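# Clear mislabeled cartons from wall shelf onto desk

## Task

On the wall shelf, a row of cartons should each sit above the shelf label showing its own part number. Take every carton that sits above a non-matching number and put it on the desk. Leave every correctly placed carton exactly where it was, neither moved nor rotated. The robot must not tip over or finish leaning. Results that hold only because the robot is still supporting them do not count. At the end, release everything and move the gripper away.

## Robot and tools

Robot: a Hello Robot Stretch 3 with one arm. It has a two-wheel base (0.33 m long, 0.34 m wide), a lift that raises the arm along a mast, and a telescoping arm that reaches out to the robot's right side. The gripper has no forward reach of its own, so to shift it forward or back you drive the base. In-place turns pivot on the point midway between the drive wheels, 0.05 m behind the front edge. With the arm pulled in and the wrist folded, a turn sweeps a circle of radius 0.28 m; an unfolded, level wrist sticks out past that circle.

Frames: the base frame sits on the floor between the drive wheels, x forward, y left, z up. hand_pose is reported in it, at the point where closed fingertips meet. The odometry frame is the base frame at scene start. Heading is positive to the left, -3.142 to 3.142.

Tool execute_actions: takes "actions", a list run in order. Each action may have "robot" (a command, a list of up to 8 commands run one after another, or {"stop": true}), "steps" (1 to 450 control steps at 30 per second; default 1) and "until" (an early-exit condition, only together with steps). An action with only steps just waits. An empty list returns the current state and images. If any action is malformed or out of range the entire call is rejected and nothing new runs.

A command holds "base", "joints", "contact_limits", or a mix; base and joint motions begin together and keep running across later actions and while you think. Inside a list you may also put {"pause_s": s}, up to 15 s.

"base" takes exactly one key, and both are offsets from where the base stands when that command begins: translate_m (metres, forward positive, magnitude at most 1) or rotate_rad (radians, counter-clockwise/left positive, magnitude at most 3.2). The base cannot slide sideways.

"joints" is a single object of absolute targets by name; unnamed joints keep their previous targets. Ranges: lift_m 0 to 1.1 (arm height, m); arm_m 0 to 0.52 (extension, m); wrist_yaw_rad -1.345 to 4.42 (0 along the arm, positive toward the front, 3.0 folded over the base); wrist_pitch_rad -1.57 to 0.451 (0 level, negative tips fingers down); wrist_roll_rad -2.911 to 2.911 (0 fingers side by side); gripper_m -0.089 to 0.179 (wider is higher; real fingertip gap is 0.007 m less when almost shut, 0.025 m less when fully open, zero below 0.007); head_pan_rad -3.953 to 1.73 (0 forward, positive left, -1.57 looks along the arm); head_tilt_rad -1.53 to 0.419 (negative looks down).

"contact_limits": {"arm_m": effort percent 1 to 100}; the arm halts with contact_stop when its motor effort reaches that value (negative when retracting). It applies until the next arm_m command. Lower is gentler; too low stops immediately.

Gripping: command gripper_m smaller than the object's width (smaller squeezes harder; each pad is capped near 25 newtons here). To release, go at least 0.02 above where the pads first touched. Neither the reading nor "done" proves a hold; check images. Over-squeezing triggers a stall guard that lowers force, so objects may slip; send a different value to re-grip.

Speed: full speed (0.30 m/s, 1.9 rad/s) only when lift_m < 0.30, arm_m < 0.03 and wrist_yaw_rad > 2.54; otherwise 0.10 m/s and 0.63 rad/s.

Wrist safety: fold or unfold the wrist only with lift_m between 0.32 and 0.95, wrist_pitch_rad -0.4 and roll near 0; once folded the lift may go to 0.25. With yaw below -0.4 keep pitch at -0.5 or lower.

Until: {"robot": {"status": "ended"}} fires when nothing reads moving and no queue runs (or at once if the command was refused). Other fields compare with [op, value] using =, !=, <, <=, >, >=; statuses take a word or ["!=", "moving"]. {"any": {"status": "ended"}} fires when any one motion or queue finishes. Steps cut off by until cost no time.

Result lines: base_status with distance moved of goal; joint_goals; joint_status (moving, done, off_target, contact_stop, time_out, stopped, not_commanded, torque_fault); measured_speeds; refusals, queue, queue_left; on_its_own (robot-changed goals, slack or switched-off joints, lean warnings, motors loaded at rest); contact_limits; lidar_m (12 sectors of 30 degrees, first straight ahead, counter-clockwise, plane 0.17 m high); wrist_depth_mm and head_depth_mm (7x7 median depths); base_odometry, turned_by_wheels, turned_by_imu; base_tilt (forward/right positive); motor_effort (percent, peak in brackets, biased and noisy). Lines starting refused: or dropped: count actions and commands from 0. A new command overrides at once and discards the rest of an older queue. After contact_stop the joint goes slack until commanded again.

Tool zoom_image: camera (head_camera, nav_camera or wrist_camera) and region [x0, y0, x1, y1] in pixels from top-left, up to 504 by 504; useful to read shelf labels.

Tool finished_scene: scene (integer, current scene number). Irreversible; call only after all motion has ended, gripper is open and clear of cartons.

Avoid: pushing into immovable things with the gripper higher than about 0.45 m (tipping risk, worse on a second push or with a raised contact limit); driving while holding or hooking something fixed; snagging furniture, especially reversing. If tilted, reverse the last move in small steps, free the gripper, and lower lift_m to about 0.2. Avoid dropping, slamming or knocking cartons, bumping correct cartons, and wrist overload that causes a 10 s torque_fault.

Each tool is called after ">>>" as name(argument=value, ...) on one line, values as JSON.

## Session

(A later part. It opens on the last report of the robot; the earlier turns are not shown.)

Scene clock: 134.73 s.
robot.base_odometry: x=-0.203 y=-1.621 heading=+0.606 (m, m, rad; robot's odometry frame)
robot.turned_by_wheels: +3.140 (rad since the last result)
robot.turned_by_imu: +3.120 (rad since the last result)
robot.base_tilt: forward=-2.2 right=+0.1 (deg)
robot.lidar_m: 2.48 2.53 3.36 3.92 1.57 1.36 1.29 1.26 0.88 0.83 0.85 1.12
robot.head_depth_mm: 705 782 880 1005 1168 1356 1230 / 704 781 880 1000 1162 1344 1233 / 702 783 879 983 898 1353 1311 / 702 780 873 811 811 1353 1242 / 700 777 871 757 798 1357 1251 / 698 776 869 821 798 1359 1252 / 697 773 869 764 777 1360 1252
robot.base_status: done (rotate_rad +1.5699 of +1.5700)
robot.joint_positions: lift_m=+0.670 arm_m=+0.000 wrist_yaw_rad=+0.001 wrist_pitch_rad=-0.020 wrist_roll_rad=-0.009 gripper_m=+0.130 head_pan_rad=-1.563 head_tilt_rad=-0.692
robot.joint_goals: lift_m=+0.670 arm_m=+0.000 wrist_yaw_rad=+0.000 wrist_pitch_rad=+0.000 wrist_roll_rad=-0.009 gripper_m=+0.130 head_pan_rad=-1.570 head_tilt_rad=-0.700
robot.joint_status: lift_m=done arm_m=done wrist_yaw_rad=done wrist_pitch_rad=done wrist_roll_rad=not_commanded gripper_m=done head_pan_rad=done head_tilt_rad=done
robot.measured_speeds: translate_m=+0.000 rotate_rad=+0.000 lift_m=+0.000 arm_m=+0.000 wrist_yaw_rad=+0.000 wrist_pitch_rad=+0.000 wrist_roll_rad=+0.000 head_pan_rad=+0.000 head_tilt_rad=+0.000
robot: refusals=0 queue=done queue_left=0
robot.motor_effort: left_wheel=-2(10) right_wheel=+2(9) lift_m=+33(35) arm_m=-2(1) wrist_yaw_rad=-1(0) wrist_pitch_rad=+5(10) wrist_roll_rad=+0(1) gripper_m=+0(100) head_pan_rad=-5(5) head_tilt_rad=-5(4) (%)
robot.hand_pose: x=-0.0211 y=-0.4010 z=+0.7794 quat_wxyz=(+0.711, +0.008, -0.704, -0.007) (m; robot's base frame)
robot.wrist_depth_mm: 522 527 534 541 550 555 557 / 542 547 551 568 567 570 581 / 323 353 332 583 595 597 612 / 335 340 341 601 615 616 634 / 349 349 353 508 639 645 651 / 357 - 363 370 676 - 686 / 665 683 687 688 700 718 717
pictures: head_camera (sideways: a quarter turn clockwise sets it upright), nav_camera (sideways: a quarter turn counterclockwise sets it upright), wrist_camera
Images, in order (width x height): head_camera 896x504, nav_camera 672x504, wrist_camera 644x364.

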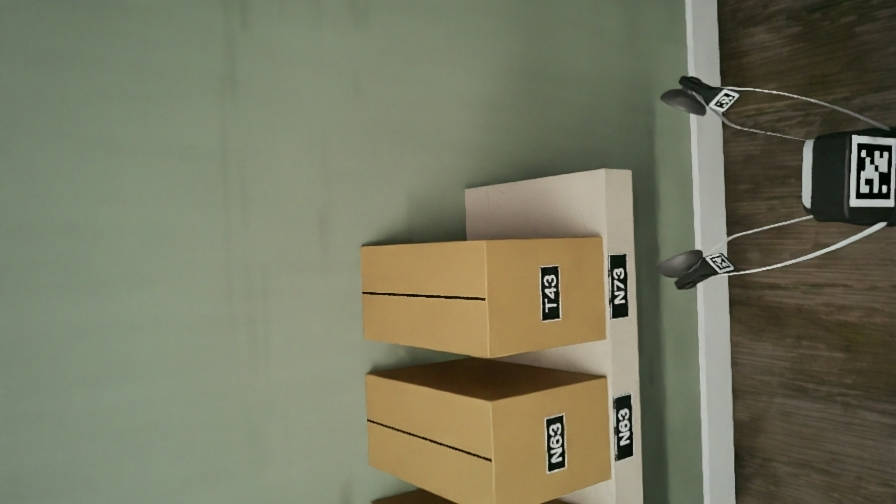

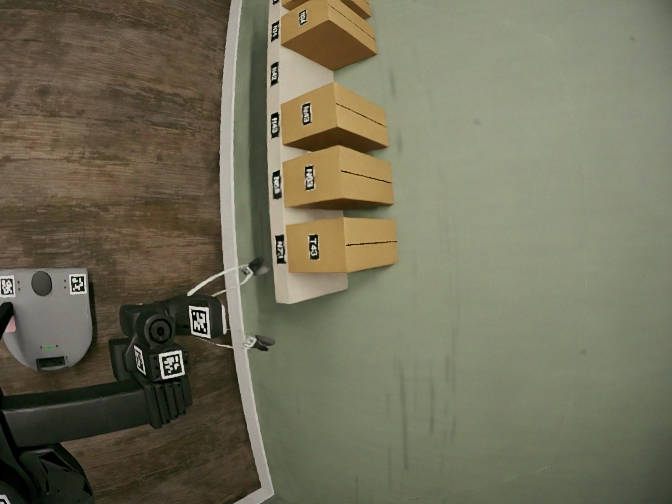

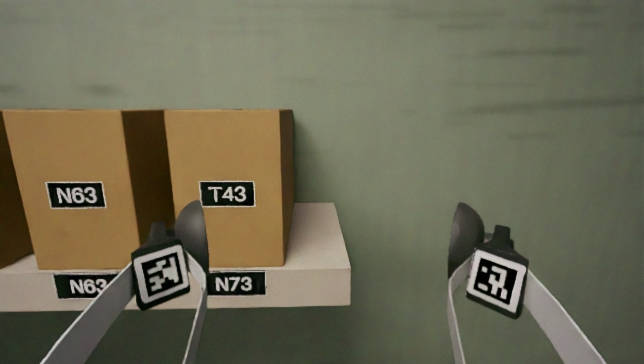

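>>> execute_actions(actions=[{"robot":[{"base":{"rotate_rad":0.04}},{"base":{"translate_m":0.085}},{"joints":{"arm_m":0.11}}],"steps":450,"until":{"robot":{"status":"ended"}}}])

Scene clock: 139.87 s.
robot.base_odometry: x=-0.135 y=-1.569 heading=+0.646 (m, m, rad; robot's odometry frame)
robot.turned_by_wheels: +0.040 (rad since the last result)
robot.turned_by_imu: +0.039 (rad since the last result)
robot.base_tilt: forward=-2.1 right=+0.1 (deg)
robot.lidar_m: 2.39 2.48 3.30 3.92 1.63 1.44 1.37 1.21 0.87 0.83 0.86 1.17
robot.head_depth_mm: 697 772 868 988 1147 1336 - / 698 772 873 972 863 1338 - / 698 775 871 749 781 - - / 699 777 873 905 833 1358 1237 / 702 780 875 757 785 1362 1244 / 704 780 875 827 818 1361 1251 / 703 783 878 772 791 1364 1256
robot.base_status: done (translate_m +0.0850 of +0.0850)
robot.joint_positions: lift_m=+0.670 arm_m=+0.110 wrist_yaw_rad=+0.001 wrist_pitch_rad=-0.020 wrist_roll_rad=-0.009 gripper_m=+0.130 head_pan_rad=-1.563 head_tilt_rad=-0.692
robot.joint_goals: lift_m=+0.670 arm_m=+0.110 wrist_yaw_rad=+0.000 wrist_pitch_rad=+0.000 wrist_roll_rad=-0.009 gripper_m=+0.130 head_pan_rad=-1.570 head_tilt_rad=-0.700
robot.joint_status: lift_m=done arm_m=done wrist_yaw_rad=done wrist_pitch_rad=done wrist_roll_rad=not_commanded gripper_m=done head_pan_rad=done head_tilt_rad=done
robot.measured_speeds: translate_m=+0.000 rotate_rad=+0.000 lift_m=+0.000 arm_m=+0.000 wrist_yaw_rad=+0.000 wrist_pitch_rad=+0.000 wrist_roll_rad=+0.000 head_pan_rad=+0.000 head_tilt_rad=+0.000
robot: refusals=0 queue=done queue_left=0
robot.motor_effort: left_wheel=-2(7) right_wheel=+2(5) lift_m=+33(33) arm_m=+3(8) wrist_yaw_rad=+0(2) wrist_pitch_rad=+5(5) wrist_roll_rad=+1(1) gripper_m=-1(0) head_pan_rad=-5(4) head_tilt_rad=-5(5) (%)
robot.hand_pose: x=-0.0213 y=-0.5104 z=+0.7794 quat_wxyz=(+0.711, +0.007, -0.704, -0.007) (m; robot's base frame)
robot.wrist_depth_mm: 435 437 438 437 439 439 441 / 447 454 458 455 456 460 458 / 222 222 266 221 464 473 474 / 229 229 267 229 487 486 494 / 238 237 299 237 397 505 510 / 251 - 292 248 310 - 532 / 257 255 259 256 259 555 556
pictures: head_camera (sideways: a quarter turn clockwise sets it upright), nav_camera (sideways: a quarter turn counterclockwise sets it upright), wrist_camera
Images, in order (width x height): head_camera 896x504, nav_camera 672x504, wrist_camera 644x364.

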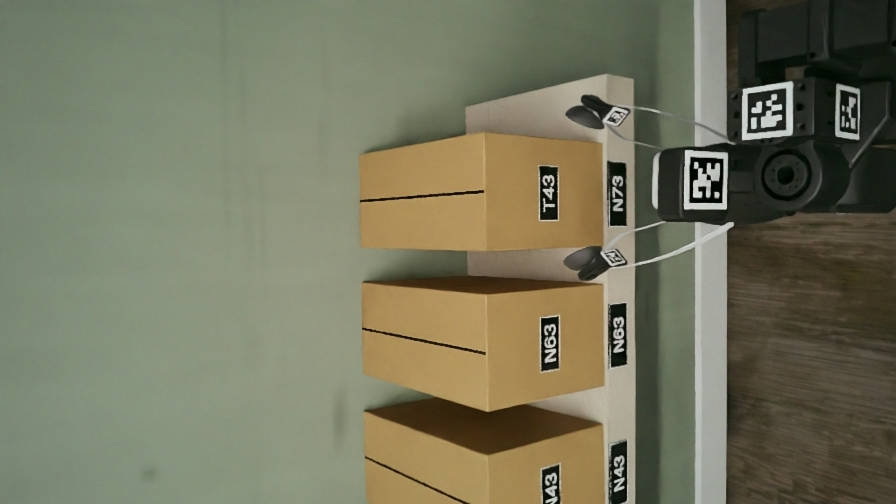

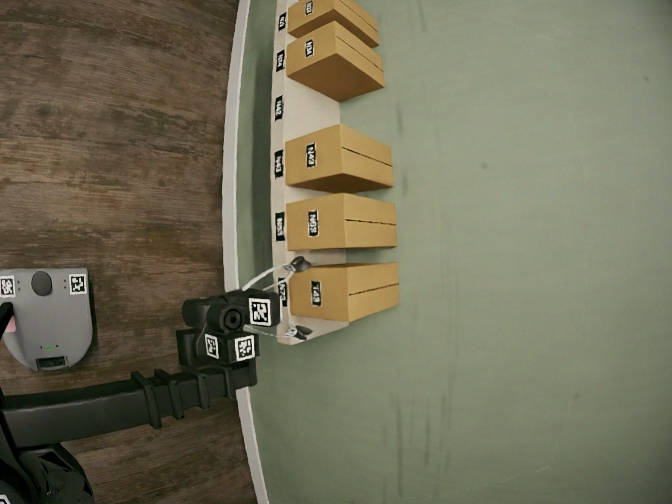

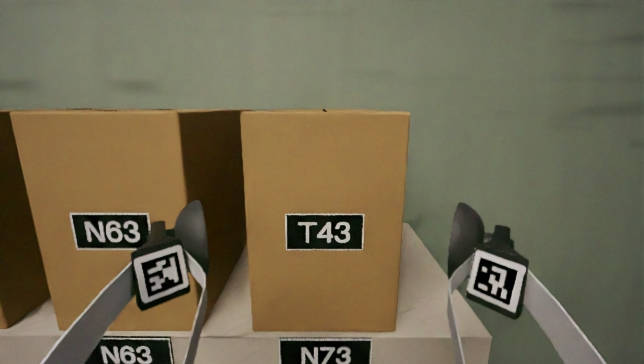

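>>> execute_actions(actions=[{"robot":[{"joints":{"arm_m":0.212},"contact_limits":{"arm_m":10}},{"joints":{"gripper_m":0.07}},{"pause_s":0.5},{"joints":{"lift_m":0.71}},{"joints":{"arm_m":0.0}},{"joints":{"lift_m":0.92}}],"steps":450,"until":{"robot":{"status":"ended"}}}])

>>> execute_actions(actions=[{"robot":[{"base":{"rotate_rad":1.57}},{"base":{"translate_m":1.0}},{"base":{"translate_m":1.0}},{"base":{"translate_m":0.6}},{"base":{"rotate_rad":1.57}},{"base":{"translate_m":-0.35}},{"joints":{"arm_m":0.45}},{"joints":{"lift_m":0.77}}],"steps":450,"until":{"robot":{"status":"ended"}}},{"steps":450,"until":{"robot":{"status":"ended"}}},{"steps":450,"until":{"robot":{"status":"ended"}}},{"steps":450,"until":{"robot":{"status":"ended"}}}])

Scene clock: 149.70 s.
robot.base_odometry: x=-0.135 y=-1.569 heading=+0.646 (m, m, rad; robot's odometry frame)
robot.turned_by_wheels: +0.000 (rad since the last result)
robot.turned_by_imu: -0.003 (rad since the last result)
robot.base_tilt: forward=-2.2 right=+0.1 (deg)
robot.lidar_m: 2.39 2.46 3.31 3.93 1.63 1.43 1.37 1.20 0.87 0.83 0.86 1.17
robot.head_depth_mm: 695 773 866 969 1126 - - / 696 775 470 410 - - - / 699 779 471 411 - - - / 701 778 508 414 813 1358 1242 / 701 780 875 783 785 1352 1248 / 702 781 878 828 820 1363 1251 / 703 784 878 768 792 1367 1253
robot.base_status: done (translate_m +0.0850 of +0.0850)
robot.joint_positions: lift_m=+0.920 arm_m=+0.000 wrist_yaw_rad=+0.000 wrist_pitch_rad=-0.035 wrist_roll_rad=-0.009 gripper_m=+0.078 head_pan_rad=-1.563 head_tilt_rad=-0.692
robot.joint_goals: lift_m=+0.920 arm_m=+0.000 wrist_yaw_rad=+0.000 wrist_pitch_rad=+0.000 wrist_roll_rad=-0.009 gripper_m=+0.077 head_pan_rad=-1.570 head_tilt_rad=-0.700
robot.joint_status: lift_m=done arm_m=done wrist_yaw_rad=done wrist_pitch_rad=done wrist_roll_rad=not_commanded gripper_m=off_target head_pan_rad=done head_tilt_rad=done
robot.measured_speeds: translate_m=+0.000 rotate_rad=+0.000 lift_m=+0.000 arm_m=+0.000 wrist_yaw_rad=+0.000 wrist_pitch_rad=+0.000 wrist_roll_rad=+0.000 head_pan_rad=+0.000 head_tilt_rad=+0.000
robot: refusals=0 queue=done queue_left=0
robot.on_its_own: gripper_m is held at +0.077, not at your +0.070, by its stall guard, which is not easing now
robot.motor_effort: left_wheel=-2(3) right_wheel=+2(3) lift_m=+35(37) arm_m=-2(3) wrist_yaw_rad=-1(2) wrist_pitch_rad=+10(17) wrist_roll_rad=+0(0) gripper_m=-62(100) head_pan_rad=-5(5) head_tilt_rad=-5(5) (%)
robot.hand_pose: x=-0.0215 y=-0.4005 z=+1.0254 quat_wxyz=(+0.710, +0.013, -0.704, -0.013) (m; robot's base frame)
robot.wrist_depth_mm: 533 534 538 536 535 537 537 / 555 558 554 557 552 557 567 / 577 581 130 130 131 578 570 / 605 609 132 132 133 605 602 / 640 627 134 135 136 628 627 / 489 464 138 138 139 - 665 / 389 399 140 141 142 695 698
pictures: head_camera (sideways: a quarter turn clockwise sets it upright), nav_camera (sideways: a quarter turn counterclockwise sets it upright), wrist_camera
Images, in order (width x height): head_camera 896x504, nav_camera 672x504, wrist_camera 644x364.

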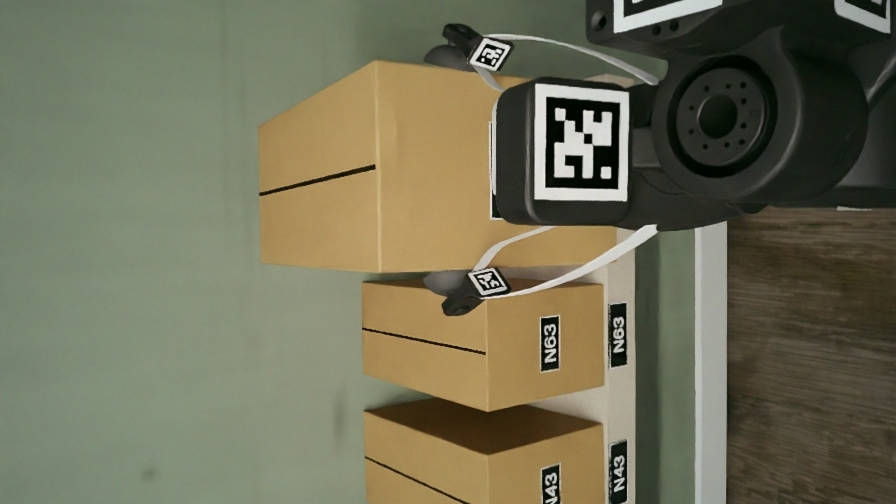

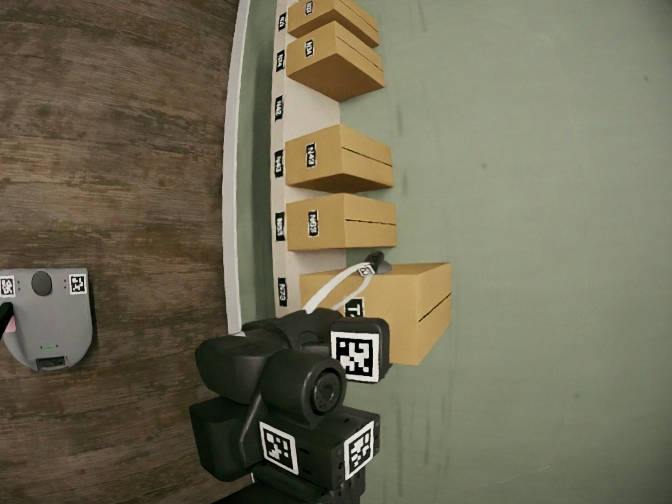

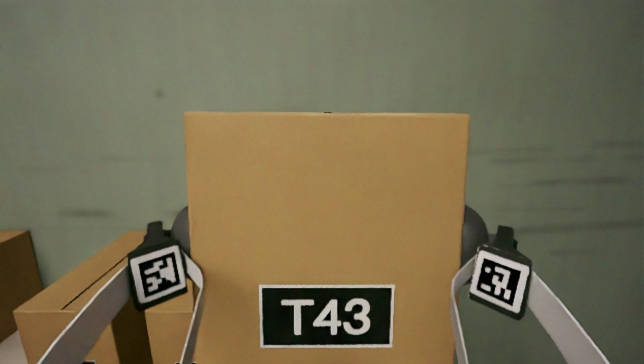

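Scene clock: 197.00 s.
robot.base_odometry: x=-1.419 y=+0.718 heading=-2.497 (m, m, rad; robot's odometry frame)
robot.turned_by_wheels: +3.140 (rad since the last result)
robot.turned_by_imu: +3.121 (rad since the last result)
robot.base_tilt: forward=-2.1 right=+0.1 (deg)
robot.lidar_m: 1.78 1.54 2.46 3.40 2.92 2.07 1.96 1.99 0.98 1.35 1.16 1.85
robot.head_depth_mm: 1156 1287 1228 966 - 1401 1204 / 1158 1287 1301 880 778 1440 1233 / 1159 1269 862 881 783 1445 1237 / 1157 1290 1104 927 783 1441 1242 / 1158 1289 1264 954 789 1454 1242 / 1159 1280 1164 958 794 1455 1247 / 1158 1266 944 959 796 1460 1253
robot.base_status: done (translate_m -0.3500 of -0.3500)
robot.joint_positions: lift_m=+0.770 arm_m=+0.450 wrist_yaw_rad=+0.000 wrist_pitch_rad=-0.035 wrist_roll_rad=-0.009 gripper_m=+0.078 head_pan_rad=-1.563 head_tilt_rad=-0.692
robot.joint_goals: lift_m=+0.770 arm_m=+0.450 wrist_yaw_rad=+0.000 wrist_pitch_rad=+0.000 wrist_roll_rad=-0.009 gripper_m=+0.077 head_pan_rad=-1.570 head_tilt_rad=-0.700
robot.joint_status: lift_m=done arm_m=done wrist_yaw_rad=done wrist_pitch_rad=done wrist_roll_rad=not_commanded gripper_m=off_target head_pan_rad=done head_tilt_rad=done
robot.measured_speeds: translate_m=+0.000 rotate_rad=+0.000 lift_m=+0.000 arm_m=+0.000 wrist_yaw_rad=+0.000 wrist_pitch_rad=+0.000 wrist_roll_rad=+0.000 head_pan_rad=+0.000 head_tilt_rad=+0.000
robot: refusals=0 queue=done queue_left=0
robot.on_its_own: gripper_m is held at +0.077, not at your +0.070, by its stall guard, which is not easing now
robot.motor_effort: left_wheel=-2(7) right_wheel=+2(5) lift_m=+27(35) arm_m=+3(2) wrist_yaw_rad=+0(0) wrist_pitch_rad=+10(10) wrist_roll_rad=+0(0) gripper_m=-63(63) head_pan_rad=-4(5) head_tilt_rad=-6(5) (%)
robot.hand_pose: x=-0.0214 y=-0.8499 z=+0.8757 quat_wxyz=(+0.710, +0.013, -0.704, -0.013) (m; robot's base frame)
robot.wrist_depth_mm: 583 591 592 598 591 606 601 / 616 617 628 616 616 621 626 / 632 625 129 130 131 650 665 / 391 673 131 132 133 690 689 / 390 566 135 135 136 572 535 / 365 400 138 138 139 - 378 / 308 295 141 141 142 295 295
pictures: head_camera (sideways: a quarter turn clockwise sets it upright), nav_camera (sideways: a quarter turn counterclockwise sets it upright), wrist_camera
Images, in order (width x height): head_camera 896x504, nav_camera 672x504, wrist_camera 644x364.

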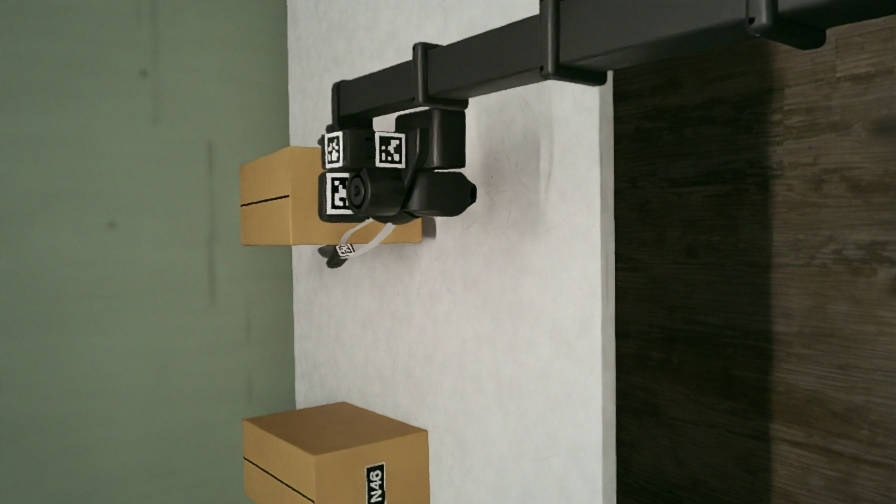

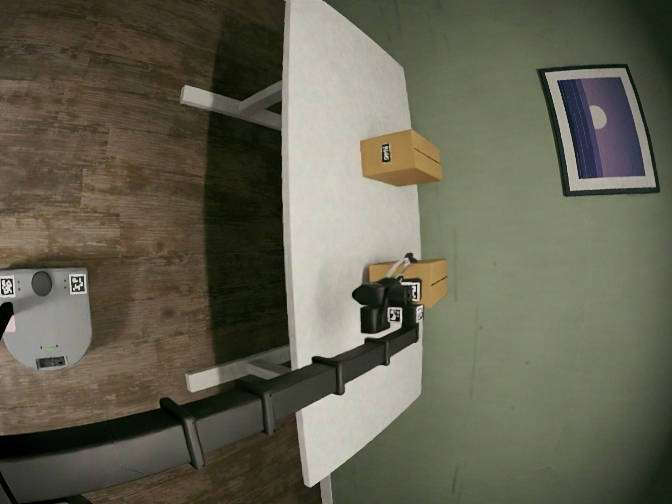

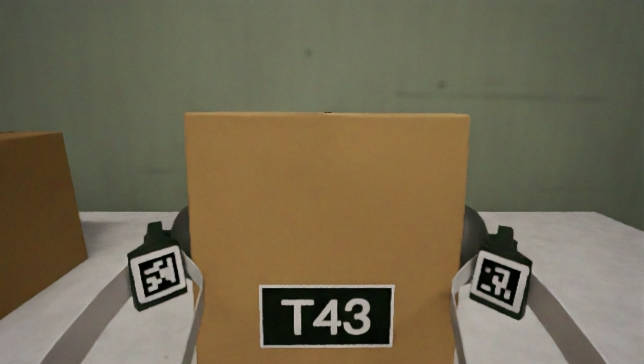

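>>> execute_actions(actions=[{"robot":[{"joints":{"lift_m":0.725}},{"joints":{"gripper_m":0.14}},{"joints":{"arm_m":0.15}}],"steps":450,"until":{"robot":{"status":"ended"}}}])

>>> finished_scene(scene=2)

Scene clock: 202.50 s.
robot.base_odometry: x=-1.419 y=+0.718 heading=-2.497 (m, m, rad; robot's odometry frame)
robot.turned_by_wheels: +0.000 (rad since the last result)
robot.turned_by_imu: -0.001 (rad since the last result)
robot.base_tilt: forward=-2.2 right=+0.0 (deg)
robot.lidar_m: 1.78 1.54 2.45 3.41 2.90 2.07 1.96 1.99 0.98 1.35 1.16 1.85
robot.head_depth_mm: 1158 1283 1232 935 796 - - / 1158 1287 1239 944 758 - 1198 / 1158 1273 894 922 806 - 1213 / 1159 1288 1150 937 765 1445 1239 / 1161 1287 1268 955 787 1454 1246 / 1158 1288 1163 960 792 1456 1251 / 1153 1270 945 965 796 1464 1250
robot.base_status: done (translate_m -0.3500 of -0.3500)
robot.joint_positions: lift_m=+0.725 arm_m=+0.150 wrist_yaw_rad=+0.000 wrist_pitch_rad=-0.017 wrist_roll_rad=-0.009 gripper_m=+0.140 head_pan_rad=-1.563 head_tilt_rad=-0.692
robot.joint_goals: lift_m=+0.725 arm_m=+0.150 wrist_yaw_rad=+0.000 wrist_pitch_rad=+0.000 wrist_roll_rad=-0.009 gripper_m=+0.140 head_pan_rad=-1.570 head_tilt_rad=-0.700
robot.joint_status: lift_m=done arm_m=done wrist_yaw_rad=done wrist_pitch_rad=done wrist_roll_rad=not_commanded gripper_m=off_target head_pan_rad=done head_tilt_rad=done
robot.measured_speeds: translate_m=+0.000 rotate_rad=+0.000 lift_m=+0.000 arm_m=+0.000 wrist_yaw_rad=+0.000 wrist_pitch_rad=+0.000 wrist_roll_rad=+0.000 head_pan_rad=+0.000 head_tilt_rad=+0.000
robot: refusals=0 queue=done queue_left=0
robot.motor_effort: left_wheel=-2(2) right_wheel=+2(2) lift_m=+25(28) arm_m=-2(3) wrist_yaw_rad=+0(1) wrist_pitch_rad=+5(10) wrist_roll_rad=+1(1) gripper_m=+0(100) head_pan_rad=-5(5) head_tilt_rad=-5(5) (%)
robot.hand_pose: x=-0.0214 y=-0.5510 z=+0.8354 quat_wxyz=(+0.711, +0.006, -0.704, -0.006) (m; robot's base frame)
robot.wrist_depth_mm: 861 859 869 871 878 880 872 / 902 873 908 908 928 911 924 / 446 543 933 422 943 953 934 / 466 547 773 431 762 760 994 / 441 474 443 449 447 488 448 / 313 301 317 318 316 - 318 / 248 242 245 244 245 245 244
pictures: head_camera (sideways: a quarter turn clockwise sets it upright), nav_camera (sideways: a quarter turn counterclockwise sets it upright), wrist_camera
Images, in order (width x height): head_camera 896x504, nav_camera 672x504, wrist_camera 644x364.

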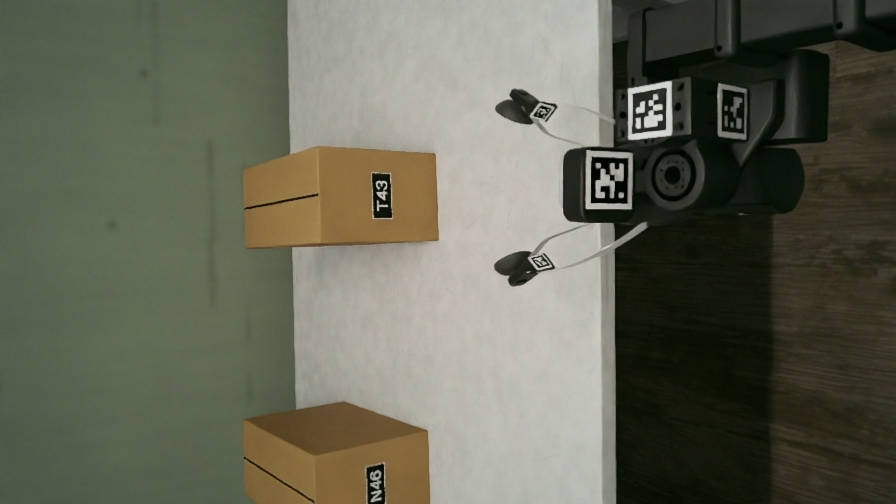

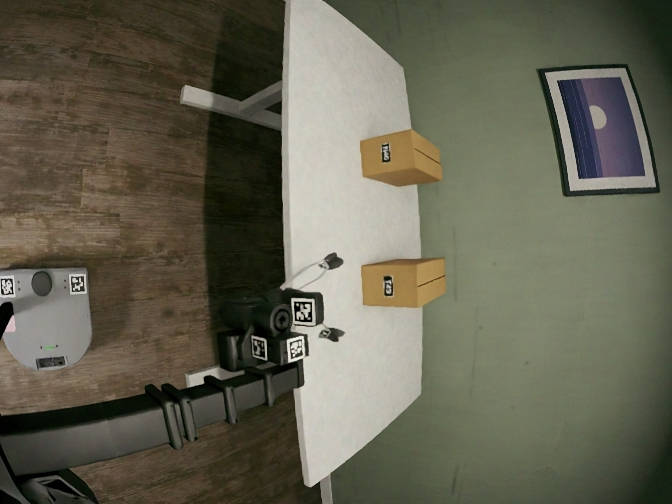

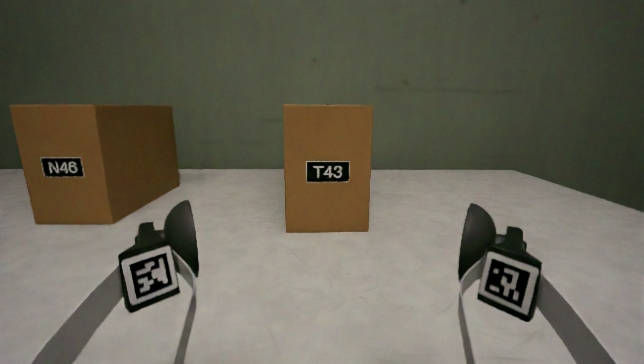

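The scene is finished: the task was done.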